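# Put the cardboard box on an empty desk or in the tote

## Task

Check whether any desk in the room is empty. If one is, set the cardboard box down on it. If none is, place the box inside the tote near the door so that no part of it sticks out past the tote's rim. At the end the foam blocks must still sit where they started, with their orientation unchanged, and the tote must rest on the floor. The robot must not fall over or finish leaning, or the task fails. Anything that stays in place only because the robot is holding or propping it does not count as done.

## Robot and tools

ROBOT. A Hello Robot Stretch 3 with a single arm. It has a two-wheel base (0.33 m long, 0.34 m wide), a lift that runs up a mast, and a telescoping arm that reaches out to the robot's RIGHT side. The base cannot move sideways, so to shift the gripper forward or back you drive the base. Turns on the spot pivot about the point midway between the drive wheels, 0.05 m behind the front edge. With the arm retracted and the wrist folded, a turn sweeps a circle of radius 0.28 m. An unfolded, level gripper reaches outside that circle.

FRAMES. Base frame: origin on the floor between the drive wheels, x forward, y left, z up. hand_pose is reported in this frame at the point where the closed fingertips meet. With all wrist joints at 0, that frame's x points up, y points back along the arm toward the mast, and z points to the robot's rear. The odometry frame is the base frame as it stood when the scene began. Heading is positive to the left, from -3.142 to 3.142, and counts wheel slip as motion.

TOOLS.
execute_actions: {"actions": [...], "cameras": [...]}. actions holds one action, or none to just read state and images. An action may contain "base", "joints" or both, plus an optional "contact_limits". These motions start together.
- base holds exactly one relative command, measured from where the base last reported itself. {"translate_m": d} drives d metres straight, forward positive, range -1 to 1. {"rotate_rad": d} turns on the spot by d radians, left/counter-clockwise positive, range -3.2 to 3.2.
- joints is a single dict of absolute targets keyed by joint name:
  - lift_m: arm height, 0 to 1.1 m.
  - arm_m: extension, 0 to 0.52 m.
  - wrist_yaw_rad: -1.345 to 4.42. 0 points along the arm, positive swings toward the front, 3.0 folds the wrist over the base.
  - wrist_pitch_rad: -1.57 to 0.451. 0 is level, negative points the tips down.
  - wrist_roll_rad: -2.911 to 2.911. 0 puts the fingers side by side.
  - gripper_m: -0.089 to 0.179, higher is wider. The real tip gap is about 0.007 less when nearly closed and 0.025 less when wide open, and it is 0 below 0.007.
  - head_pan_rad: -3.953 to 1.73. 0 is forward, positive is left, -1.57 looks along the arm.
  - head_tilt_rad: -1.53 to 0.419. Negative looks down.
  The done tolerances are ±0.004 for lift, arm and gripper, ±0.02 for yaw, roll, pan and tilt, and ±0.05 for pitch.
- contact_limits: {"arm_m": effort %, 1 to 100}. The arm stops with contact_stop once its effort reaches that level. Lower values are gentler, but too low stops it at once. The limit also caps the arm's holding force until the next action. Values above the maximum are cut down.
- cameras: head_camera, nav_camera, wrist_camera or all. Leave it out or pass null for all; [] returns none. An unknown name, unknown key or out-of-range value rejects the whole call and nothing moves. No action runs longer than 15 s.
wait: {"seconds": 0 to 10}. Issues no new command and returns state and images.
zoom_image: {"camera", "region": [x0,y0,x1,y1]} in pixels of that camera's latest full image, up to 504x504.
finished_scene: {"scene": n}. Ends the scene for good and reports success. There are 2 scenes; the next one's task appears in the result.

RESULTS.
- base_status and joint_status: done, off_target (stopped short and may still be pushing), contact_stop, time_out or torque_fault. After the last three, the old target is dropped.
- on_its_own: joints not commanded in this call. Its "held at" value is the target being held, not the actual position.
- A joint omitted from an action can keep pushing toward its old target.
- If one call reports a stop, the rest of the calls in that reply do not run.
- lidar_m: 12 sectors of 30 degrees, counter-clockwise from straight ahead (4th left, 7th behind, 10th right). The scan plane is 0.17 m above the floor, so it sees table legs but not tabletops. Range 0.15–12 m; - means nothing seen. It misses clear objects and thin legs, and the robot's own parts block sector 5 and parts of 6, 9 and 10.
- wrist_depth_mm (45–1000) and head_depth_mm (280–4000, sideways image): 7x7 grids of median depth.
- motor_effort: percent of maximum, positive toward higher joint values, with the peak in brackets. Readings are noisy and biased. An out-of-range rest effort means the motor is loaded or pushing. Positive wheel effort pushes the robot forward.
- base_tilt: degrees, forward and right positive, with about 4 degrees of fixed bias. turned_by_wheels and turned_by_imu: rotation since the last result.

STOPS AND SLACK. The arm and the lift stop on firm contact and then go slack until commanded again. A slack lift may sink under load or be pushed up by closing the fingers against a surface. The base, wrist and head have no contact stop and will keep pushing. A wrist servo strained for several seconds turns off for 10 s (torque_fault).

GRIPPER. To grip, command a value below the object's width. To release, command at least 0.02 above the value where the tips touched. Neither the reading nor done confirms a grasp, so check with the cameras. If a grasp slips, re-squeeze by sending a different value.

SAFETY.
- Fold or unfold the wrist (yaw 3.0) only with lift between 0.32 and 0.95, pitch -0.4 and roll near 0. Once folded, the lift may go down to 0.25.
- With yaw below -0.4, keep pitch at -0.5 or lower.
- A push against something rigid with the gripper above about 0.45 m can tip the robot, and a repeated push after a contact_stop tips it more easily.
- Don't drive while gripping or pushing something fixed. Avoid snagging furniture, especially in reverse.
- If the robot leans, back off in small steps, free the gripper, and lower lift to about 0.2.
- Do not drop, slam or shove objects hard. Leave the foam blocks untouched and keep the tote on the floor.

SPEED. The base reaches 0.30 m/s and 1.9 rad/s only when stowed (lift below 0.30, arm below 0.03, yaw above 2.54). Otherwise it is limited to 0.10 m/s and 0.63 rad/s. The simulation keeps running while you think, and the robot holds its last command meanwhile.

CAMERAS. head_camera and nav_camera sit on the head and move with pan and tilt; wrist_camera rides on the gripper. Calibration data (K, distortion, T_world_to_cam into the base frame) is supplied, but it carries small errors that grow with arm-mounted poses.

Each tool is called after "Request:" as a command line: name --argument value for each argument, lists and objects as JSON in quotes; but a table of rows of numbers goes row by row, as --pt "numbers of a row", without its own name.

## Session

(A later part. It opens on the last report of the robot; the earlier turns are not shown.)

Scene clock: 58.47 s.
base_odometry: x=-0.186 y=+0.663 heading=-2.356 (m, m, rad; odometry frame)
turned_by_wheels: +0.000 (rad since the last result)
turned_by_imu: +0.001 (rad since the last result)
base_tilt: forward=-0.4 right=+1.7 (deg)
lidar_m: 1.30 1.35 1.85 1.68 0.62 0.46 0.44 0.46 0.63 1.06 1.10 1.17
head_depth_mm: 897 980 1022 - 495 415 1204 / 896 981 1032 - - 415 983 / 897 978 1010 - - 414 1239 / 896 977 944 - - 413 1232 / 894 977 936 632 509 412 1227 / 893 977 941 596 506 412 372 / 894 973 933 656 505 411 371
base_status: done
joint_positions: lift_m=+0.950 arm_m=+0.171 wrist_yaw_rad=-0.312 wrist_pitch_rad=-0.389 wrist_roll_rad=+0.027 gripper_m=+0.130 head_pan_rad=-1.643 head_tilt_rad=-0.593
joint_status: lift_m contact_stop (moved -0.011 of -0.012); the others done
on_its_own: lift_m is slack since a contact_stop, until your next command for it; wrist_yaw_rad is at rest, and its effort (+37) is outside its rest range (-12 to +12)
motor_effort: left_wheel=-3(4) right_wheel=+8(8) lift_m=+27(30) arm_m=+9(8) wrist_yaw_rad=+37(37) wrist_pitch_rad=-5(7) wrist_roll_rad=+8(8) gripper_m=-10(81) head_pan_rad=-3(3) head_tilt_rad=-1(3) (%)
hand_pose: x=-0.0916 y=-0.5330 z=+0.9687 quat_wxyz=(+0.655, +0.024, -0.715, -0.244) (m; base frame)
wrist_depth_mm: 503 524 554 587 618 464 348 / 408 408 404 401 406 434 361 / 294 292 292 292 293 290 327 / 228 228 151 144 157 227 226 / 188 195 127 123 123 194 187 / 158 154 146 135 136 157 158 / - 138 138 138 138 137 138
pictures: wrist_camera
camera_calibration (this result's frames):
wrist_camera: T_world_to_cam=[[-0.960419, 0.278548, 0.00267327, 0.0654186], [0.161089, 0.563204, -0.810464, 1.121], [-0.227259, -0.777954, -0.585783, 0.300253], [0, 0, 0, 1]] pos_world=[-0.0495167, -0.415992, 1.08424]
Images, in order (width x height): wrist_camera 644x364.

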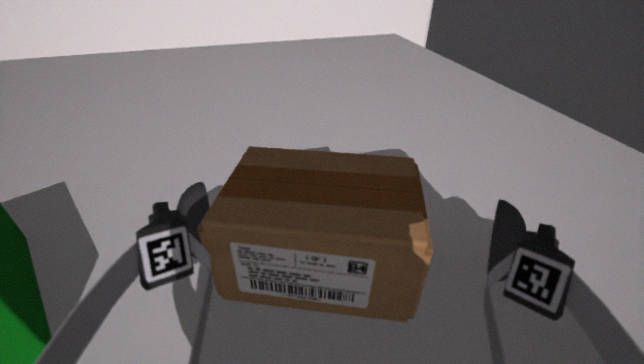

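Request:
execute_actions --actions '[{"joints":{"lift_m":0.966}}]' --cameras '[]'

Request:
execute_actions --actions '[{"joints":{"gripper_m":0.04}}]' --cameras '["wrist_camera"]'

Request:
execute_actions --actions '[{"joints":{"lift_m":1.05}}]' --cameras '["wrist_camera"]'

Scene clock: 62.77 s.
base_odometry: x=-0.186 y=+0.663 heading=-2.356 (m, m, rad; odometry frame)
turned_by_wheels: +0.000 (rad since the last result)
turned_by_imu: +0.002 (rad since the last result)
base_tilt: forward=-0.3 right=+1.7 (deg)
lidar_m: 1.30 1.35 1.85 1.67 0.62 0.46 0.44 0.46 0.63 1.06 1.10 1.17
head_depth_mm: 897 981 1036 - 495 415 1202 / 895 982 1034 - - 414 989 / 895 981 1028 - 470 414 374 / 893 976 1004 660 469 413 373 / 892 973 935 632 507 413 372 / 895 974 936 595 505 411 371 / 891 973 931 654 505 411 371
base_status: not commanded
joint_positions: lift_m=+0.966 arm_m=+0.172 wrist_yaw_rad=-0.331 wrist_pitch_rad=-0.413 wrist_roll_rad=+0.044 gripper_m=+0.130 head_pan_rad=-1.643 head_tilt_rad=-0.593
joint_status: all done
on_its_own: wrist_yaw_rad is held at -0.329, not at your -0.280, by its stall guard, which is not easing now
motor_effort: left_wheel=+1(1) right_wheel=-1(3) lift_m=+37(34) arm_m=+4(8) wrist_yaw_rad=+2(19) wrist_pitch_rad=+6(6) wrist_roll_rad=+2(8) gripper_m=+0(5) head_pan_rad=-3(3) head_tilt_rad=-2(2) (%)
hand_pose: x=-0.0947 y=-0.5294 z=+0.9793 quat_wxyz=(+0.643, +0.024, -0.721, -0.258) (m; base frame)
wrist_depth_mm: 498 533 555 587 616 454 343 / 434 427 418 411 405 428 353 / 315 312 306 303 301 299 329 / 247 246 235 160 220 238 235 / 204 211 138 133 136 204 196 / 174 168 160 144 143 - 168 / - 150 150 149 148 147 146
pictures: none
No camera images: the call's "cameras" was empty. Leave "cameras" out to get every camera's image.

Scene clock: 64.17 s.
base_odometry: x=-0.186 y=+0.663 heading=-2.356 (m, m, rad; odometry frame)
turned_by_wheels: +0.000 (rad since the last result)
turned_by_imu: +0.000 (rad since the last result)
base_tilt: forward=-0.4 right=+1.6 (deg)
lidar_m: 1.30 1.35 1.85 1.67 0.62 0.46 0.44 0.46 0.63 1.06 1.10 1.17
head_depth_mm: 898 980 1035 - 495 415 1203 / 897 979 1033 - - 414 987 / 895 980 1035 - 471 413 373 / 893 975 1007 657 470 412 373 / 893 978 940 634 507 412 372 / 893 978 932 596 506 411 372 / 891 972 931 656 505 410 371
base_status: not commanded
joint_positions: lift_m=+0.966 arm_m=+0.172 wrist_yaw_rad=-0.329 wrist_pitch_rad=-0.413 wrist_roll_rad=+0.046 gripper_m=+0.041 head_pan_rad=-1.643 head_tilt_rad=-0.593
joint_status: all done
on_its_own: wrist_yaw_rad is held at -0.329, not at your -0.280, by its stall guard, which is not easing now
motor_effort: left_wheel=+1(1) right_wheel=-2(2) lift_m=+37(37) arm_m=+4(4) wrist_yaw_rad=-1(1) wrist_pitch_rad=+6(6) wrist_roll_rad=+2(2) gripper_m=-20(97) head_pan_rad=-2(3) head_tilt_rad=-1(2) (%)
hand_pose: x=-0.0942 y=-0.5295 z=+0.9793 quat_wxyz=(+0.643, +0.024, -0.721, -0.257) (m; base frame)
wrist_depth_mm: 494 530 554 585 616 458 346 / 433 429 418 412 405 428 355 / 315 311 310 304 301 297 328 / 249 247 244 160 167 236 234 / 204 203 137 134 132 197 195 / 174 172 162 147 145 168 167 / 151 150 150 150 149 147 146
pictures: wrist_camera
camera_calibration (this result's frames):
wrist_camera: T_world_to_cam=[[-0.953316, 0.301585, -0.0153614, 0.0924127], [0.194041, 0.572804, -0.796394, 1.12242], [-0.231381, -0.762196, -0.604583, 0.334936], [0, 0, 0, 1]] pos_world=[-0.0522001, -0.415512, 1.09781]
Images, in order (width x height): wrist_camera 644x364.

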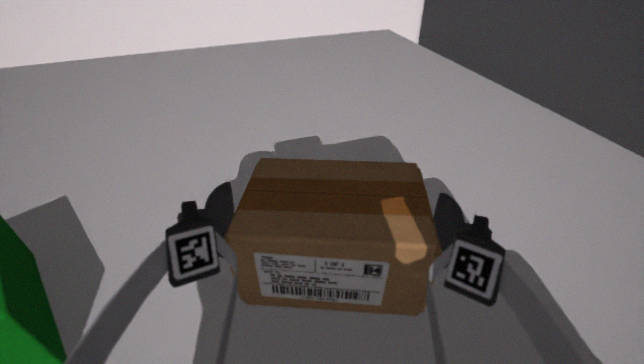

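Scene clock: 65.77 s.
base_odometry: x=-0.186 y=+0.663 heading=-2.356 (m, m, rad; odometry frame)
turned_by_wheels: +0.000 (rad since the last result)
turned_by_imu: +0.000 (rad since the last result)
base_tilt: forward=-0.4 right=+1.7 (deg)
lidar_m: 1.29 1.34 1.85 1.67 0.62 0.46 0.44 0.46 0.63 1.06 1.10 1.17
head_depth_mm: 881 - 1030 641 512 414 1203 / 875 - - 624 510 414 982 / 895 - - 608 510 413 373 / 895 977 - 607 509 412 373 / 892 977 937 633 507 412 373 / 895 974 934 596 505 411 371 / 890 974 930 655 504 411 370
base_status: not commanded
joint_positions: lift_m=+1.050 arm_m=+0.172 wrist_yaw_rad=-0.329 wrist_pitch_rad=-0.421 wrist_roll_rad=+0.046 gripper_m=+0.044 head_pan_rad=-1.643 head_tilt_rad=-0.593
joint_status: all done
on_its_own: wrist_yaw_rad is held at -0.329, not at your -0.280, by its stall guard, which is not easing now
motor_effort: left_wheel=+1(1) right_wheel=-1(2) lift_m=+38(39) arm_m=+3(4) wrist_yaw_rad=-1(0) wrist_pitch_rad=+10(9) wrist_roll_rad=+2(2) gripper_m=-19(21) head_pan_rad=-3(2) head_tilt_rad=-2(2) (%)
hand_pose: x=-0.0939 y=-0.5286 z=+1.0614 quat_wxyz=(+0.642, +0.027, -0.721, -0.260) (m; base frame)
wrist_depth_mm: 499 528 562 604 629 451 345 / 538 568 595 621 628 475 354 / 483 476 471 467 461 481 363 / 386 378 374 161 167 366 373 / 314 317 137 134 132 304 314 / 268 267 252 146 144 260 259 / 194 233 233 232 231 228 227
pictures: wrist_camera
camera_calibration (this result's frames):
wrist_camera: T_world_to_cam=[[-0.953275, 0.301703, -0.0155495, 0.0939644], [0.196139, 0.57894, -0.791428, 1.18539], [-0.229774, -0.757498, -0.611065, 0.394931], [0, 0, 0, 1]] pos_world=[-0.0521818, -0.415458, 1.18094]
Images, in order (width x height): wrist_camera 644x364.

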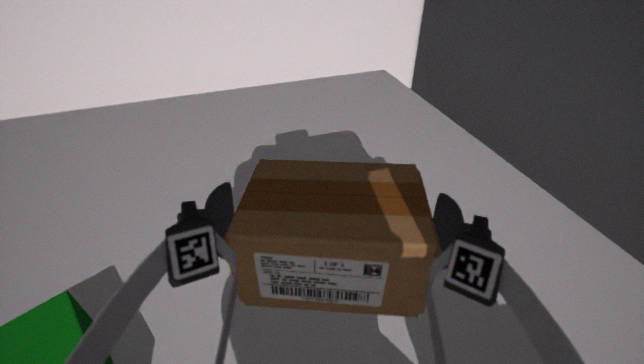

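Request:
execute_actions --actions '[{"base":{"translate_m":0.0},"joints":{"arm_m":0}}]' --cameras '[]'

Request:
execute_actions --actions '[{"base":{"translate_m":0.12},"joints":{"wrist_yaw_rad":1.9}}]' --cameras '[]'

Request:
execute_actions --actions '[{"base":{"rotate_rad":1.62},"joints":{"lift_m":0.6}}]' --cameras '[]'

Request:
execute_actions --actions '[{"base":{"translate_m":0.3},"joints":{"lift_m":0.29,"wrist_yaw_rad":2.62,"wrist_pitch_rad":-0.3,"head_pan_rad":1.5,"head_tilt_rad":-0.4}}]' --cameras '["wrist_camera"]'

Request:
execute_actions --actions '[{"base":{"translate_m":1}}]' --cameras '[]'

Request:
execute_actions --actions '[{"base":{"translate_m":0.95}}]' --cameras '[]'

Request:
execute_actions --actions '[{"base":{"rotate_rad":1.53}}]' --cameras '[]'

Request:
execute_actions --actions '[{"base":{"translate_m":1},"joints":{"head_pan_rad":0.9}}]'

Scene clock: 76.40 s.
base_odometry: x=-0.186 y=+0.663 heading=-2.356 (m, m, rad; odometry frame)
turned_by_wheels: +0.000 (rad since the last result)
turned_by_imu: +0.001 (rad since the last result)
base_tilt: forward=-0.4 right=+1.6 (deg)
lidar_m: 1.30 1.35 1.86 1.67 0.62 0.46 0.44 0.46 0.63 1.06 1.11 1.16
head_depth_mm: 897 977 - - - - - / 895 976 - - - - - / 898 978 - - - - - / 894 976 1031 - 517 - - / 890 978 937 632 506 412 1230 / 893 977 939 596 507 411 371 / 888 974 930 654 505 410 371
base_status: done
joint_positions: lift_m=+1.050 arm_m=+0.000 wrist_yaw_rad=-0.329 wrist_pitch_rad=-0.422 wrist_roll_rad=+0.046 gripper_m=+0.044 head_pan_rad=-1.643 head_tilt_rad=-0.593
joint_status: all done
on_its_own: wrist_yaw_rad is held at -0.329, not at your -0.280, by its stall guard, which is not easing now
motor_effort: left_wheel=+1(1) right_wheel=+0(1) lift_m=+38(38) arm_m=-4(2) wrist_yaw_rad=+0(2) wrist_pitch_rad=+10(9) wrist_roll_rad=+2(2) gripper_m=-19(21) head_pan_rad=-3(2) head_tilt_rad=-2(2) (%)
hand_pose: x=-0.0939 y=-0.3572 z=+1.0614 quat_wxyz=(+0.642, +0.027, -0.721, -0.260) (m; base frame)
wrist_depth_mm: 630 661 709 770 681 459 343 / 651 652 644 617 631 473 355 / 485 481 472 464 463 471 363 / 369 350 375 161 168 363 373 / 307 293 137 134 132 305 312 / 270 269 252 146 144 260 258 / 235 234 234 233 231 229 228
pictures: none
No camera images: the call's "cameras" was empty. Leave "cameras" out to get every camera's image.

Scene clock: 78.83 s.
base_odometry: x=-0.271 y=+0.578 heading=-2.355 (m, m, rad; odometry frame)
turned_by_wheels: +0.000 (rad since the last result)
turned_by_imu: +0.001 (rad since the last result)
base_tilt: forward=-0.4 right=+1.6 (deg)
lidar_m: 1.17 1.22 1.69 2.68 0.79 0.58 0.56 0.58 0.68 1.06 1.11 1.06
head_depth_mm: 899 978 - - - - 1027 / 898 980 - - - - 1253 / 896 981 - - - - - / 894 977 1029 - - - - / 892 975 940 688 492 435 - / 896 975 934 657 505 423 - / 893 977 931 655 504 422 -
base_status: done
joint_positions: lift_m=+1.050 arm_m=+0.000 wrist_yaw_rad=+1.898 wrist_pitch_rad=-0.422 wrist_roll_rad=+0.046 gripper_m=+0.044 head_pan_rad=-1.643 head_tilt_rad=-0.593
joint_status: all done
motor_effort: left_wheel=+1(5) right_wheel=-2(5) lift_m=+38(38) arm_m=-3(4) wrist_yaw_rad=+2(3) wrist_pitch_rad=+9(10) wrist_roll_rad=+2(2) gripper_m=-20(21) head_pan_rad=-2(3) head_tilt_rad=-2(2) (%)
hand_pose: x=+0.1907 y=-0.0734 z=+1.0614 quat_wxyz=(+0.517, +0.659, -0.294, +0.461) (m; base frame)
wrist_depth_mm: - - - - 953 883 796 / - - - - - 929 599 / - - - - - - 444 / - - - 161 168 - 359 / - - 137 134 132 - 311 / - - - 147 144 - 270 / - - - - - - 237
pictures: none
No camera images: the call's "cameras" was empty. Leave "cameras" out to get every camera's image.

Scene clock: 84.77 s.
base_odometry: x=-0.271 y=+0.578 heading=-0.735 (m, m, rad; odometry frame)
turned_by_wheels: +1.620 (rad since the last result)
turned_by_imu: +1.637 (rad since the last result)
base_tilt: forward=-0.4 right=+1.7 (deg)
lidar_m: 1.82 0.76 0.57 0.56 0.59 0.68 1.06 1.12 1.07 1.18 1.24 1.76
head_depth_mm: 989 1083 1145 1319 1483 1588 1325 / 993 1084 1194 1328 1487 1573 1327 / 999 1088 1195 1327 1504 1576 1323 / 998 1084 1202 1342 1510 1581 1325 / 1001 1094 1206 1337 1509 1570 1320 / 1006 1096 1209 1349 1517 1564 1318 / 1008 1104 1219 1344 1526 1556 1314
base_status: done
joint_positions: lift_m=+0.600 arm_m=+0.000 wrist_yaw_rad=+1.899 wrist_pitch_rad=-0.423 wrist_roll_rad=+0.046 gripper_m=+0.044 head_pan_rad=-1.643 head_tilt_rad=-0.593
joint_status: all done
motor_effort: left_wheel=+1(18) right_wheel=+0(14) lift_m=+17(33) arm_m=-3(4) wrist_yaw_rad=+1(2) wrist_pitch_rad=+10(10) wrist_roll_rad=+2(2) gripper_m=-20(21) head_pan_rad=-3(3) head_tilt_rad=-2(2) (%)
hand_pose: x=+0.1905 y=-0.0732 z=+0.6120 quat_wxyz=(+0.517, +0.659, -0.293, +0.461) (m; base frame)
wrist_depth_mm: 539 669 922 - - - - / 555 712 - - - - - / 582 743 - - - - - / 603 764 970 161 167 - - / 624 785 137 134 132 939 945 / 645 793 777 146 144 796 810 / 653 726 741 723 712 707 705
pictures: none
No camera images: the call's "cameras" was empty. Leave "cameras" out to get every camera's image.

Scene clock: 89.30 s.
base_odometry: x=-0.048 y=+0.377 heading=-0.735 (m, m, rad; odometry frame)
turned_by_wheels: +0.000 (rad since the last result)
turned_by_imu: +0.002 (rad since the last result)
base_tilt: forward=-0.4 right=+1.7 (deg)
lidar_m: 2.39 0.74 0.56 0.54 0.57 0.82 1.36 1.27 1.22 1.19 1.26 1.79
head_depth_mm: 436 462 492 526 566 611 668 / 437 464 495 529 568 615 669 / 438 465 495 531 569 618 672 / 439 467 497 532 571 617 674 / 440 468 498 533 573 620 678 / 442 470 499 535 575 623 680 / 443 471 502 538 577 625 680
base_status: done
joint_positions: lift_m=+0.290 arm_m=+0.000 wrist_yaw_rad=+2.619 wrist_pitch_rad=-0.328 wrist_roll_rad=+0.046 gripper_m=+0.044 head_pan_rad=+1.493 head_tilt_rad=-0.408
joint_status: all done
motor_effort: left_wheel=+1(6) right_wheel=+0(8) lift_m=+18(18) arm_m=-4(3) wrist_yaw_rad=+2(4) wrist_pitch_rad=+12(13) wrist_roll_rad=+2(2) gripper_m=-21(20) head_pan_rad=+2(26) head_tilt_rad=+2(13) (%)
hand_pose: x=+0.0960 y=+0.0581 z=+0.3237 quat_wxyz=(+0.291, +0.718, -0.075, +0.628) (m; base frame)
wrist_depth_mm: 437 477 522 589 668 778 905 / 461 510 561 641 728 845 - / 494 547 614 681 805 918 - / 535 581 617 161 167 751 749 / 572 611 137 134 132 620 609 / - 532 496 147 144 513 511 / - 466 465 453 448 443 441
pictures: wrist_camera
camera_calibration (this result's frames):
wrist_camera: T_world_to_cam=[[0.877879, -0.478678, -0.0140093, -0.0444154], [-0.266401, -0.463843, -0.844914, 0.346956], [0.397943, 0.745464, -0.534719, 0.259849], [0, 0, 0, 1]] pos_world=[0.0280159, -0.0540352, 0.431472]
Images, in order (width x height): wrist_camera 644x364.

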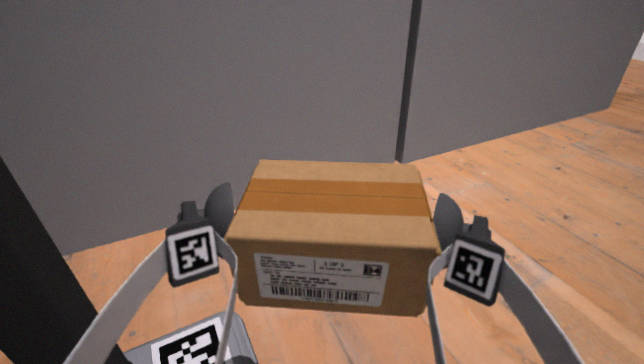

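Scene clock: 94.47 s.
base_odometry: x=+0.693 y=-0.294 heading=-0.735 (m, m, rad; odometry frame)
turned_by_wheels: +0.000 (rad since the last result)
turned_by_imu: +0.005 (rad since the last result)
base_tilt: forward=-0.4 right=+1.7 (deg)
lidar_m: 1.39 0.66 0.50 0.49 0.52 0.74 1.92 1.68 1.28 1.25 1.32 1.43
head_depth_mm: 385 409 435 466 500 543 588 / 387 411 437 468 502 543 592 / 388 412 439 470 505 545 593 / 388 413 440 470 506 549 598 / 390 414 442 473 507 550 597 / 391 415 442 475 510 551 602 / 392 417 444 476 512 554 603
base_status: done
joint_positions: lift_m=+0.290 arm_m=+0.000 wrist_yaw_rad=+2.619 wrist_pitch_rad=-0.328 wrist_roll_rad=+0.046 gripper_m=+0.044 head_pan_rad=+1.493 head_tilt_rad=-0.408
joint_status: not commanded
motor_effort: left_wheel=+0(6) right_wheel=+0(9) lift_m=+18(17) arm_m=-3(4) wrist_yaw_rad=+1(1) wrist_pitch_rad=+12(12) wrist_roll_rad=+2(2) gripper_m=-20(20) head_pan_rad=+2(2) head_tilt_rad=+3(3) (%)
hand_pose: x=+0.0960 y=+0.0582 z=+0.3238 quat_wxyz=(+0.290, +0.718, -0.075, +0.628) (m; base frame)
wrist_depth_mm: 396 434 480 536 - - - / 422 460 510 577 - - - / 453 493 551 623 950 - - / 482 532 570 161 168 753 760 / 524 565 137 134 132 623 609 / - 530 499 147 144 517 514 / - 469 470 449 453 442 438
pictures: none
No camera images: the call's "cameras" was empty. Leave "cameras" out to get every camera's image.

Scene clock: 99.47 s.
base_odometry: x=+1.398 y=-0.931 heading=-0.736 (m, m, rad; odometry frame)
turned_by_wheels: +0.000 (rad since the last result)
turned_by_imu: +0.005 (rad since the last result)
base_tilt: forward=-0.4 right=+1.7 (deg)
lidar_m: 0.44 0.49 0.70 2.38 0.67 0.66 2.22 1.75 1.33 1.30 0.60 0.44
head_depth_mm: 1719 1686 1617 1622 1585 1555 1448 / 2892 2780 2658 2565 2318 1899 1522 / 3154 3265 3559 3598 2534 1900 1518 / 3114 3276 3529 3658 2536 1893 1513 / 3088 3307 3539 3659 2519 1895 1515 / 3114 3303 3419 3481 2532 1893 1509 / 3163 3314 3470 3649 2504 1871 1507
base_status: done
joint_positions: lift_m=+0.290 arm_m=+0.000 wrist_yaw_rad=+2.619 wrist_pitch_rad=-0.328 wrist_roll_rad=+0.046 gripper_m=+0.044 head_pan_rad=+1.493 head_tilt_rad=-0.408
joint_status: not commanded
motor_effort: left_wheel=+0(6) right_wheel=+1(9) lift_m=+17(18) arm_m=-4(3) wrist_yaw_rad=+1(1) wrist_pitch_rad=+12(12) wrist_roll_rad=+2(2) gripper_m=-19(19) head_pan_rad=+2(2) head_tilt_rad=+2(3) (%)
hand_pose: x=+0.0960 y=+0.0582 z=+0.3238 quat_wxyz=(+0.290, +0.718, -0.075, +0.628) (m; base frame)
wrist_depth_mm: - - - 934 597 443 346 / - - - - 633 462 357 / - - - 983 663 474 369 / 814 814 793 161 167 499 382 / 657 636 137 134 132 495 397 / - 534 494 147 145 480 404 / - 467 466 453 448 445 405
pictures: none
No camera images: the call's "cameras" was empty. Leave "cameras" out to get every camera's image.

Scene clock: 101.63 s.
base_odometry: x=+1.398 y=-0.931 heading=+0.794 (m, m, rad; odometry frame)
turned_by_wheels: +1.530 (rad since the last result)
turned_by_imu: +1.538 (rad since the last result)
base_tilt: forward=-0.4 right=+1.6 (deg)
lidar_m: 1.88 0.70 0.66 1.75 1.84 1.35 1.31 0.63 0.45 0.44 0.49 0.67
head_depth_mm: 1310 1298 1287 1279 1264 1250 1237 / 1936 1903 1880 1862 1840 1774 1523 / 2901 3111 3281 3331 2528 1902 1524 / 2939 3118 3347 3498 2508 1890 1525 / 2920 3176 3337 3522 2515 1891 1517 / 2954 3095 3337 3463 2500 1885 1509 / 2946 3107 3330 3488 2480 1883 1499
base_status: done
joint_positions: lift_m=+0.290 arm_m=+0.000 wrist_yaw_rad=+2.619 wrist_pitch_rad=-0.328 wrist_roll_rad=+0.046 gripper_m=+0.044 head_pan_rad=+1.493 head_tilt_rad=-0.408
joint_status: not commanded
motor_effort: left_wheel=+0(4) right_wheel=+2(12) lift_m=+18(18) arm_m=-3(4) wrist_yaw_rad=+1(2) wrist_pitch_rad=+12(12) wrist_roll_rad=+2(2) gripper_m=-20(20) head_pan_rad=+2(2) head_tilt_rad=+2(2) (%)
hand_pose: x=+0.0960 y=+0.0582 z=+0.3238 quat_wxyz=(+0.290, +0.718, -0.075, +0.628) (m; base frame)
wrist_depth_mm: - - - 770 643 755 - / - - - 841 705 839 - / - - - 925 766 928 - / 812 816 788 161 168 763 757 / 656 644 137 134 132 625 620 / - 531 490 147 144 511 514 / - 464 462 450 451 446 443
pictures: none
No camera images: the call's "cameras" was empty. Leave "cameras" out to get every camera's image.

Scene clock: 106.80 s.
base_odometry: x=+2.099 y=-0.218 heading=+0.794 (m, m, rad; odometry frame)
turned_by_wheels: +0.000 (rad since the last result)
turned_by_imu: +0.005 (rad since the last result)
base_tilt: forward=-0.4 right=+1.6 (deg)
lidar_m: 1.95 2.10 2.73 0.50 0.51 0.70 1.71 0.67 0.49 0.48 0.50 0.69
head_depth_mm: 2809 2893 2917 3108 2554 1918 1520 / 3091 3237 3250 3325 2537 1909 1530 / 3453 3622 3791 3710 2533 1886 1524 / 3583 3766 - 3777 2538 1899 1520 / 3391 3630 3760 3522 2514 1899 1513 / 3195 3357 3480 3590 2494 1894 1505 / 2971 3164 3082 3431 2489 1875 1506
base_status: done
joint_positions: lift_m=+0.290 arm_m=+0.000 wrist_yaw_rad=+2.619 wrist_pitch_rad=-0.328 wrist_roll_rad=+0.046 gripper_m=+0.044 head_pan_rad=+0.907 head_tilt_rad=-0.408
joint_status: all done
motor_effort: left_wheel=-1(4) right_wheel=+2(11) lift_m=+17(17) arm_m=-4(4) wrist_yaw_rad=+2(1) wrist_pitch_rad=+12(12) wrist_roll_rad=+2(2) gripper_m=-20(20) head_pan_rad=-3(25) head_tilt_rad=+2(3) (%)
hand_pose: x=+0.0960 y=+0.0582 z=+0.3238 quat_wxyz=(+0.290, +0.718, -0.075, +0.628) (m; base frame)
wrist_depth_mm: - - - - - - - / - - - - - - - / 452 - - - - - - / 475 749 792 161 168 770 755 / 518 621 137 134 132 619 611 / - 536 494 146 144 514 517 / - 473 467 454 447 448 444
pictures: head_camera (sideways: a quarter turn clockwise sets it upright), nav_camera (sideways: a quarter turn counterclockwise sets it upright), wrist_camera
camera_calibration (this result's frames):
head_camera: T_world_to_cam=[[-0.159794, -0.322776, -0.932889, 1.23235], [-0.807896, 0.585807, -0.0643029, 0.0965324], [0.567248, 0.743401, -0.354378, 0.4099], [0, 0, 0, 1]] pos_world=[0.0423954, 0.0365033, 1.30111]
nav_camera: T_world_to_cam=[[0.20446, 0.313973, 0.927155, -1.17061], [0.797244, -0.602989, 0.0283855, 0.0153473], [0.567977, 0.733366, -0.373601, 0.439615], [0, 0, 0, 1]] pos_world=[-0.0225845, 0.0543946, 1.24914]
wrist_camera: T_world_to_cam=[[0.877994, -0.478468, -0.0139955, -0.0443958], [-0.266095, -0.463566, -0.845163, 0.347102], [0.397895, 0.745771, -0.534326, 0.259736], [0, 0, 0, 1]] pos_world=[0.027994, -0.0540405, 0.43152]
Images, in order (width x height): head_camera 896x504, nav_camera 672x504, wrist_camera 644x364.

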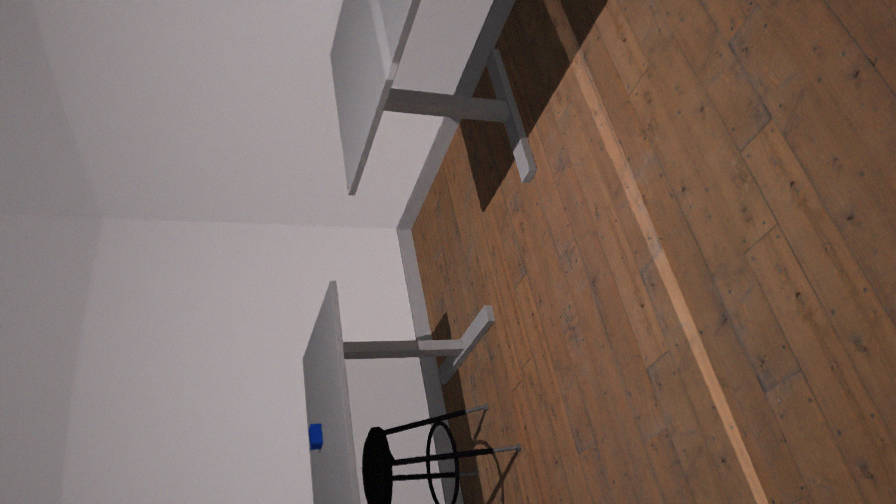

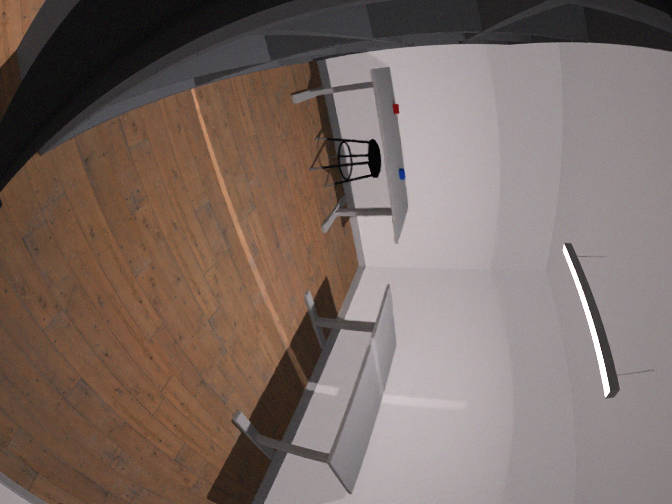

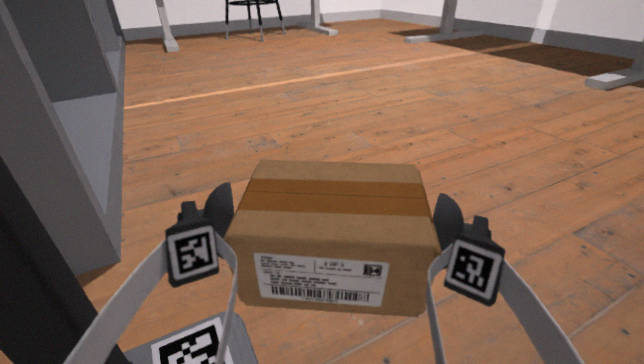

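Request:
execute_actions --actions '[{"base":{"rotate_rad":0.6}}]' --cameras '[]'

Request:
execute_actions --actions '[{"base":{"translate_m":1}}]' --cameras '[]'

Request:
execute_actions --actions '[{"base":{"translate_m":0.5}}]' --cameras '[]'

Request:
execute_actions --actions '[{"base":{"rotate_rad":0.93},"joints":{"lift_m":0.8,"wrist_pitch_rad":-0.4,"wrist_yaw_rad":1.6,"head_pan_rad":-1.57,"head_tilt_rad":-0.8}}]'

Scene clock: 111.87 s.
base_odometry: x=+2.099 y=-0.218 heading=+1.394 (m, m, rad; odometry frame)
turned_by_wheels: +0.600 (rad since the last result)
turned_by_imu: +0.605 (rad since the last result)
base_tilt: forward=-0.4 right=+1.7 (deg)
lidar_m: 2.63 3.16 0.50 0.52 2.34 1.35 0.63 0.49 0.48 0.51 0.74 2.10
head_depth_mm: 2943 3138 3235 3098 2554 1920 1530 / 2931 3110 3228 3429 2562 1918 1526 / 2934 3126 3231 3518 2512 1896 1520 / 2941 3107 3313 3440 2510 1903 1513 / 1190 1264 1323 1447 1503 1656 1474 / 761 1243 1312 869 711 1067 840 / 394 416 439 470 499 542 589
base_status: done
joint_positions: lift_m=+0.290 arm_m=+0.000 wrist_yaw_rad=+2.619 wrist_pitch_rad=-0.328 wrist_roll_rad=+0.046 gripper_m=+0.044 head_pan_rad=+0.907 head_tilt_rad=-0.408
joint_status: not commanded
motor_effort: left_wheel=+0(5) right_wheel=+2(10) lift_m=+18(17) arm_m=-3(4) wrist_yaw_rad=+2(1) wrist_pitch_rad=+12(12) wrist_roll_rad=+2(2) gripper_m=-19(20) head_pan_rad=-3(3) head_tilt_rad=+2(3) (%)
hand_pose: x=+0.0960 y=+0.0582 z=+0.3238 quat_wxyz=(+0.290, +0.718, -0.075, +0.628) (m; base frame)
wrist_depth_mm: 512 500 484 - - - - / 573 544 531 - - - - / 637 600 585 - - - - / 782 658 616 162 168 764 760 / 663 645 137 134 132 618 615 / - 539 499 146 144 516 510 / - 470 468 452 449 445 438
pictures: none
No camera images: the call's "cameras" was empty. Leave "cameras" out to get every camera's image.

Scene clock: 117.03 s.
base_odometry: x=+2.274 y=+0.766 heading=+1.394 (m, m, rad; odometry frame)
turned_by_wheels: +0.000 (rad since the last result)
turned_by_imu: +0.005 (rad since the last result)
base_tilt: forward=-0.4 right=+1.6 (deg)
lidar_m: 1.76 2.33 2.02 1.23 1.24 0.93 1.38 1.07 1.05 1.12 1.65 1.18
head_depth_mm: 2394 2537 2691 2897 2566 1908 1530 / 2423 2537 2696 2908 2527 1908 1530 / 2405 2580 2685 2922 2535 1901 1538 / 2414 2531 2643 2259 2418 1903 1513 / 2404 2574 2695 2941 2503 1896 1509 / 2401 2516 2702 2940 2481 1894 1517 / 2427 2565 2686 2856 2496 1874 1501
base_status: done
joint_positions: lift_m=+0.290 arm_m=+0.000 wrist_yaw_rad=+2.619 wrist_pitch_rad=-0.328 wrist_roll_rad=+0.046 gripper_m=+0.044 head_pan_rad=+0.907 head_tilt_rad=-0.408
joint_status: not commanded
motor_effort: left_wheel=+0(4) right_wheel=+2(10) lift_m=+18(18) arm_m=-4(4) wrist_yaw_rad=+0(0) wrist_pitch_rad=+12(12) wrist_roll_rad=+2(2) gripper_m=-20(20) head_pan_rad=-3(2) head_tilt_rad=+3(4) (%)
hand_pose: x=+0.0960 y=+0.0582 z=+0.3238 quat_wxyz=(+0.290, +0.718, -0.075, +0.628) (m; base frame)
wrist_depth_mm: - - - - - - - / - - - - - - - / - - - - - - - / 799 793 790 161 167 767 761 / 654 641 137 134 132 618 615 / - 537 500 146 144 512 516 / - 468 467 451 452 445 443
pictures: none
No camera images: the call's "cameras" was empty. Leave "cameras" out to get every camera's image.

Scene clock: 120.50 s.
base_odometry: x=+2.362 y=+1.259 heading=+1.394 (m, m, rad; odometry frame)
turned_by_wheels: +0.000 (rad since the last result)
turned_by_imu: +0.003 (rad since the last result)
base_tilt: forward=-0.4 right=+1.7 (deg)
lidar_m: 1.31 1.29 1.77 1.96 1.64 1.38 1.75 1.36 1.34 1.43 0.80 1.24
head_depth_mm: 2121 2292 2409 2593 2567 1919 1528 / 2138 2263 2427 2606 2552 1902 1519 / 2157 2279 2389 2113 2432 1905 1524 / 2117 2297 2423 2080 2517 1894 1519 / 2128 2278 2390 2018 2404 1893 1512 / 2137 2285 2390 1971 2330 1871 1504 / 2137 2242 2408 2609 2374 1886 1503
base_status: done
joint_positions: lift_m=+0.290 arm_m=+0.000 wrist_yaw_rad=+2.619 wrist_pitch_rad=-0.328 wrist_roll_rad=+0.046 gripper_m=+0.044 head_pan_rad=+0.907 head_tilt_rad=-0.408
joint_status: not commanded
motor_effort: left_wheel=-1(4) right_wheel=+2(11) lift_m=+18(18) arm_m=-4(3) wrist_yaw_rad=+2(1) wrist_pitch_rad=+12(12) wrist_roll_rad=+2(2) gripper_m=-20(19) head_pan_rad=-3(3) head_tilt_rad=+2(3) (%)
hand_pose: x=+0.0960 y=+0.0582 z=+0.3238 quat_wxyz=(+0.290, +0.718, -0.075, +0.628) (m; base frame)
wrist_depth_mm: - - - - - - - / - - - - - - - / - - - - - - 952 / 807 793 788 161 168 764 756 / 657 639 137 134 132 621 619 / - 535 496 147 144 516 510 / - 474 466 454 447 447 444
pictures: none
No camera images: the call's "cameras" was empty. Leave "cameras" out to get every camera's image.

Scene clock: 125.97 s.
base_odometry: x=+2.362 y=+1.259 heading=+2.324 (m, m, rad; odometry frame)
turned_by_wheels: +0.930 (rad since the last result)
turned_by_imu: +0.940 (rad since the last result)
base_tilt: forward=-0.4 right=+1.7 (deg)
lidar_m: 1.97 1.97 1.43 1.47 1.38 1.40 1.34 1.38 0.81 0.80 1.28 1.28
head_depth_mm: 1082 1213 1050 838 714 1404 - / 1082 1220 1049 839 717 1403 - / 1084 1219 1044 836 715 1434 - / 1087 1215 1044 836 713 1375 1235 / 1087 1217 1041 835 714 1377 1242 / 1093 1217 1042 834 729 1371 - / 1101 1219 1039 833 732 1362 1205
base_status: done
joint_positions: lift_m=+0.800 arm_m=+0.000 wrist_yaw_rad=+1.602 wrist_pitch_rad=-0.421 wrist_roll_rad=+0.046 gripper_m=+0.044 head_pan_rad=-1.563 head_tilt_rad=-0.790
joint_status: all done
motor_effort: left_wheel=+0(5) right_wheel=+2(9) lift_m=+38(44) arm_m=-4(4) wrist_yaw_rad=-2(5) wrist_pitch_rad=+9(13) wrist_roll_rad=+2(2) gripper_m=-21(21) head_pan_rad=-3(28) head_tilt_rad=-3(17) (%)
hand_pose: x=+0.2025 y=-0.1385 z=+0.8115 quat_wxyz=(+0.579, +0.608, -0.388, +0.380) (m; base frame)
wrist_depth_mm: - - - - - 824 801 / - - - - - 631 544 / - - - - - - 415 / - - - 161 168 - 379 / - - 137 134 132 - - / - - - 146 144 - - / 937 920 935 907 897 913 890
pictures: head_camera (sideways: a quarter turn clockwise sets it upright), nav_camera (sideways: a quarter turn counterclockwise sets it upright), wrist_camera
camera_calibration (this result's frames):
head_camera: T_world_to_cam=[[-0.078337, 0.674681, -0.73394, 0.972423], [0.996781, 0.0655901, -0.046097, 0.061794], [0.0170384, -0.735189, -0.677648, 0.833858], [0, 0, 0, 1]] pos_world=[0.000373992, -0.0470856, 1.28161]
nav_camera: T_world_to_cam=[[0.0378673, -0.691962, 0.720941, -0.900706], [-0.999231, -0.0335627, 0.0202709, 0.0368824], [0.0101701, -0.721154, -0.6927, 0.858182], [0, 0, 0, 1]] pos_world=[0.0622336, -0.00313507, 1.24307]
wrist_camera: T_world_to_cam=[[0.0531175, -0.998458, -0.0161461, -0.128417], [-0.610811, -0.019695, -0.791531, 0.784186], [0.789992, 0.0519063, -0.610915, 0.511243], [0, 0, 0, 1]] pos_world=[0.0819329, -0.139311, 0.930961]
Images, in order (width x height): head_camera 896x504, nav_camera 672x504, wrist_camera 644x364.

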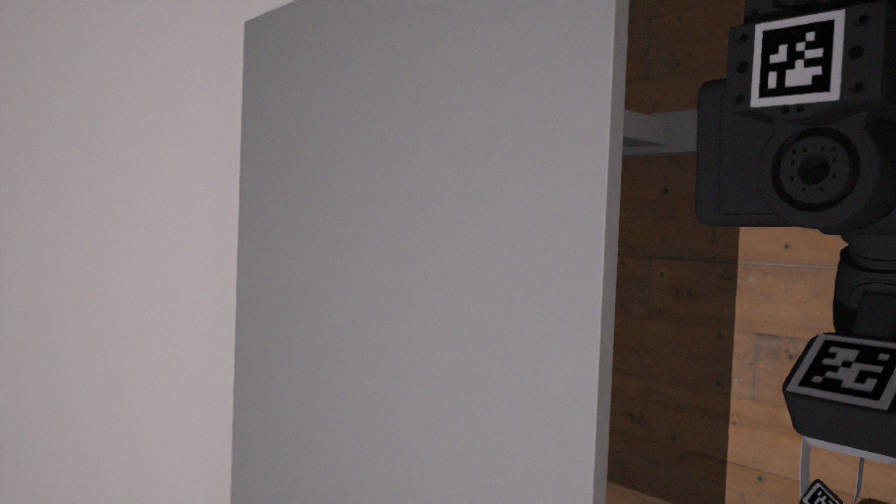

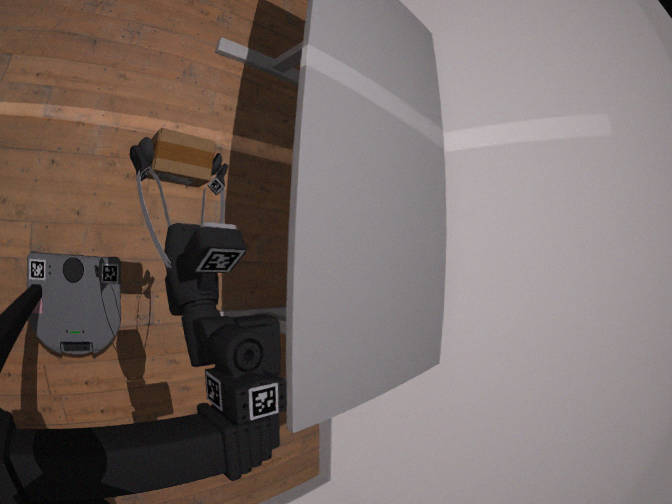

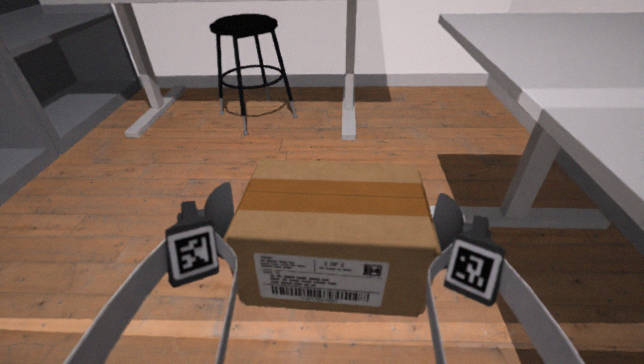

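Desk z≈0.715, edge y≈-0.44.

Request:
execute_actions --actions '[{"joints":{"arm_m":0.22,"wrist_yaw_rad":0,"lift_m":0.77}}]' --cameras '[]'

Request:
execute_actions --actions '[{"joints":{"lift_m":0.737}}]' --cameras '["wrist_camera"]'

Scene clock: 131.30 s.
base_odometry: x=+2.362 y=+1.259 heading=+2.324 (m, m, rad; odometry frame)
turned_by_wheels: +0.000 (rad since the last result)
turned_by_imu: +0.001 (rad since the last result)
base_tilt: forward=-0.4 right=+1.7 (deg)
lidar_m: 1.97 1.97 1.43 1.47 1.38 1.41 1.34 1.38 0.81 0.80 1.28 1.28
head_depth_mm: 1076 1210 1046 891 - - 1184 / 1081 1217 1041 890 - 1345 1174 / 1084 1215 1047 - - 1374 1201 / 1091 1211 1040 825 713 1374 1203 / 1099 1218 1038 834 714 1368 1204 / 1096 1212 1039 834 729 1373 1190 / 1107 1216 1040 835 729 1370 1195
base_status: not commanded
joint_positions: lift_m=+0.770 arm_m=+0.220 wrist_yaw_rad=+0.001 wrist_pitch_rad=-0.422 wrist_roll_rad=+0.046 gripper_m=+0.044 head_pan_rad=-1.563 head_tilt_rad=-0.790
joint_status: all done
motor_effort: left_wheel=-1(1) right_wheel=+2(2) lift_m=+17(36) arm_m=+4(4) wrist_yaw_rad=-2(4) wrist_pitch_rad=+9(10) wrist_roll_rad=+2(2) gripper_m=-21(20) head_pan_rad=-3(3) head_tilt_rad=-2(3) (%)
hand_pose: x=-0.0213 y=-0.5886 z=+0.7823 quat_wxyz=(+0.676, +0.145, -0.707, -0.151) (m; base frame)
wrist_depth_mm: 693 683 679 681 668 675 695 / 513 510 504 490 490 475 753 / 380 377 369 366 362 358 354 / 301 298 293 161 168 288 284 / 250 248 137 134 132 239 237 / 212 211 197 146 144 204 203 / 187 184 183 182 181 179 178
pictures: none
No camera images: the call's "cameras" was empty. Leave "cameras" out to get every camera's image.

Scene clock: 132.40 s.
base_odometry: x=+2.362 y=+1.259 heading=+2.324 (m, m, rad; odometry frame)
turned_by_wheels: +0.000 (rad since the last result)
turned_by_imu: +0.000 (rad since the last result)
base_tilt: forward=-0.4 right=+1.7 (deg)
lidar_m: 1.97 1.97 1.43 1.47 1.38 1.40 1.34 1.38 0.81 0.80 1.28 1.29
head_depth_mm: 1074 1221 1046 866 - - - / 1082 1214 1047 877 - 1352 1175 / 1083 1223 1044 881 - 1374 1201 / 1089 1212 1045 858 714 1372 1194 / 1093 1210 1035 834 714 1368 1200 / 1099 1217 1038 836 731 1371 1201 / 1100 1215 1037 833 729 1360 1199
base_status: not commanded
joint_positions: lift_m=+0.737 arm_m=+0.220 wrist_yaw_rad=+0.001 wrist_pitch_rad=-0.419 wrist_roll_rad=+0.046 gripper_m=+0.044 head_pan_rad=-1.563 head_tilt_rad=-0.790
joint_status: all done
motor_effort: left_wheel=+0(1) right_wheel=+2(2) lift_m=+17(17) arm_m=+4(4) wrist_yaw_rad=-1(1) wrist_pitch_rad=+8(10) wrist_roll_rad=+2(2) gripper_m=-20(21) head_pan_rad=-2(3) head_tilt_rad=-3(4) (%)
hand_pose: x=-0.0213 y=-0.5889 z=+0.7498 quat_wxyz=(+0.676, +0.144, -0.707, -0.151) (m; base frame)
wrist_depth_mm: 674 651 635 619 612 672 686 / 431 424 413 408 402 393 725 / 315 310 306 302 300 295 293 / 248 246 243 160 166 237 234 / 205 204 137 134 131 198 195 / 175 175 162 147 145 168 167 / 154 151 151 150 149 148 146
pictures: wrist_camera
camera_calibration (this result's frames):
wrist_camera: T_world_to_cam=[[-0.999599, -0.0233136, -0.0161032, -0.0154479], [-0.00144647, 0.609574, -0.792728, 0.974255], [0.0282974, -0.792386, -0.609363, 0.159184], [0, 0, 0, 1]] pos_world=[-0.018537, -0.468105, 0.869072]
Images, in order (width x height): wrist_camera 644x364.

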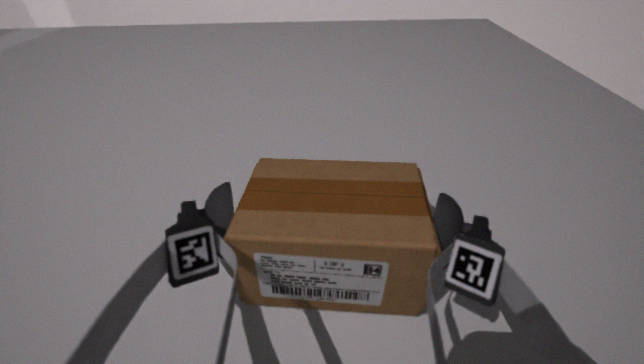

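Request:
execute_actions --actions '[{"joints":{"gripper_m":0.15}}]' --cameras '[]'

Request:
execute_actions --actions '[{"joints":{"lift_m":0.82,"arm_m":0.15}}]' --cameras '["wrist_camera"]'

Scene clock: 136.57 s.
base_odometry: x=+2.362 y=+1.259 heading=+2.324 (m, m, rad; odometry frame)
turned_by_wheels: +0.000 (rad since the last result)
turned_by_imu: +0.001 (rad since the last result)
base_tilt: forward=-0.4 right=+1.7 (deg)
lidar_m: 1.97 1.97 1.43 1.47 1.39 1.40 1.34 1.38 0.81 0.80 1.28 1.28
head_depth_mm: 1078 1212 1043 863 - - - / 1085 1221 1044 873 - 1350 1175 / 1081 1223 1043 885 - 1375 1194 / 1092 1210 1048 859 712 1367 1200 / 1089 1214 1043 834 714 1370 1194 / 1089 1212 1042 831 732 1369 1195 / 1102 1220 1043 832 730 1371 1195
base_status: not commanded
joint_positions: lift_m=+0.737 arm_m=+0.220 wrist_yaw_rad=+0.001 wrist_pitch_rad=-0.419 wrist_roll_rad=+0.046 gripper_m=+0.150 head_pan_rad=-1.563 head_tilt_rad=-0.790
joint_status: all done
motor_effort: left_wheel=-1(0) right_wheel=+2(2) lift_m=+16(17) arm_m=+4(4) wrist_yaw_rad=-1(1) wrist_pitch_rad=+8(8) wrist_roll_rad=+2(2) gripper_m=+0(83) head_pan_rad=-3(3) head_tilt_rad=-2(5) (%)
hand_pose: x=-0.0213 y=-0.5889 z=+0.7498 quat_wxyz=(+0.676, +0.144, -0.707, -0.151) (m; base frame)
wrist_depth_mm: 684 659 637 615 601 667 703 / 429 422 415 407 395 394 732 / 316 312 307 302 299 294 293 / 249 248 235 160 221 236 234 / 205 211 144 135 136 203 195 / 180 168 163 148 148 164 168 / 148 152 150 150 149 147 146
pictures: none
No camera images: the call's "cameras" was empty. Leave "cameras" out to get every camera's image.

Scene clock: 138.27 s.
base_odometry: x=+2.362 y=+1.259 heading=+2.324 (m, m, rad; odometry frame)
turned_by_wheels: +0.000 (rad since the last result)
turned_by_imu: +0.000 (rad since the last result)
base_tilt: forward=-0.4 right=+1.7 (deg)
lidar_m: 1.97 1.98 1.43 1.47 1.38 1.40 1.34 1.38 0.81 0.80 1.28 1.28
head_depth_mm: 1080 1211 1047 889 - 1350 1197 / 1080 1211 1052 885 - 1339 1176 / 1083 1214 1047 902 - 1344 1196 / 1087 1215 1040 860 714 1369 1197 / 1094 1214 1041 836 714 1370 1192 / 1097 1217 1045 832 728 1359 1194 / 1097 1219 1041 831 729 1367 1193
base_status: not commanded
joint_positions: lift_m=+0.820 arm_m=+0.150 wrist_yaw_rad=+0.001 wrist_pitch_rad=-0.419 wrist_roll_rad=+0.046 gripper_m=+0.150 head_pan_rad=-1.563 head_tilt_rad=-0.790
joint_status: all done
motor_effort: left_wheel=+0(1) right_wheel=+3(2) lift_m=+37(39) arm_m=-4(5) wrist_yaw_rad=-2(2) wrist_pitch_rad=+8(8) wrist_roll_rad=+2(2) gripper_m=+0(1) head_pan_rad=-3(3) head_tilt_rad=-2(3) (%)
hand_pose: x=-0.0213 y=-0.5195 z=+0.8320 quat_wxyz=(+0.676, +0.144, -0.707, -0.150) (m; base frame)
wrist_depth_mm: 768 761 762 762 760 754 744 / 662 656 634 634 614 784 823 / 488 481 471 470 461 459 907 / 385 381 376 373 371 368 380 / 318 328 313 243 298 315 303 / 278 260 267 255 257 255 260 / 235 234 233 231 231 228 227
pictures: wrist_camera
camera_calibration (this result's frames):
wrist_camera: T_world_to_cam=[[-0.999599, -0.0233091, -0.0160997, -0.0125103], [-0.00143759, 0.609324, -0.79292, 0.997165], [0.0282922, -0.792579, -0.609113, 0.263898], [0, 0, 0, 1]] pos_world=[-0.018538, -0.398728, 0.951214]
Images, in order (width x height): wrist_camera 644x364.

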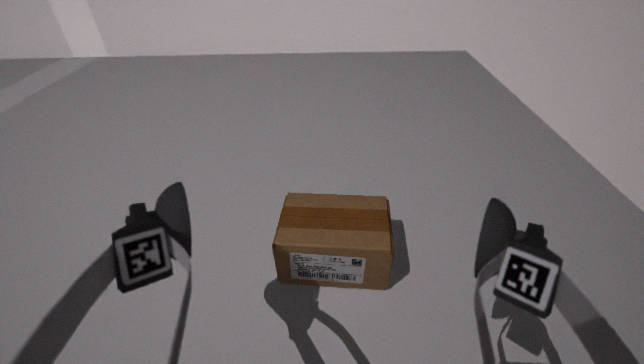

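Request:
finished_scene --scene 1

The scene is finished: the task was done.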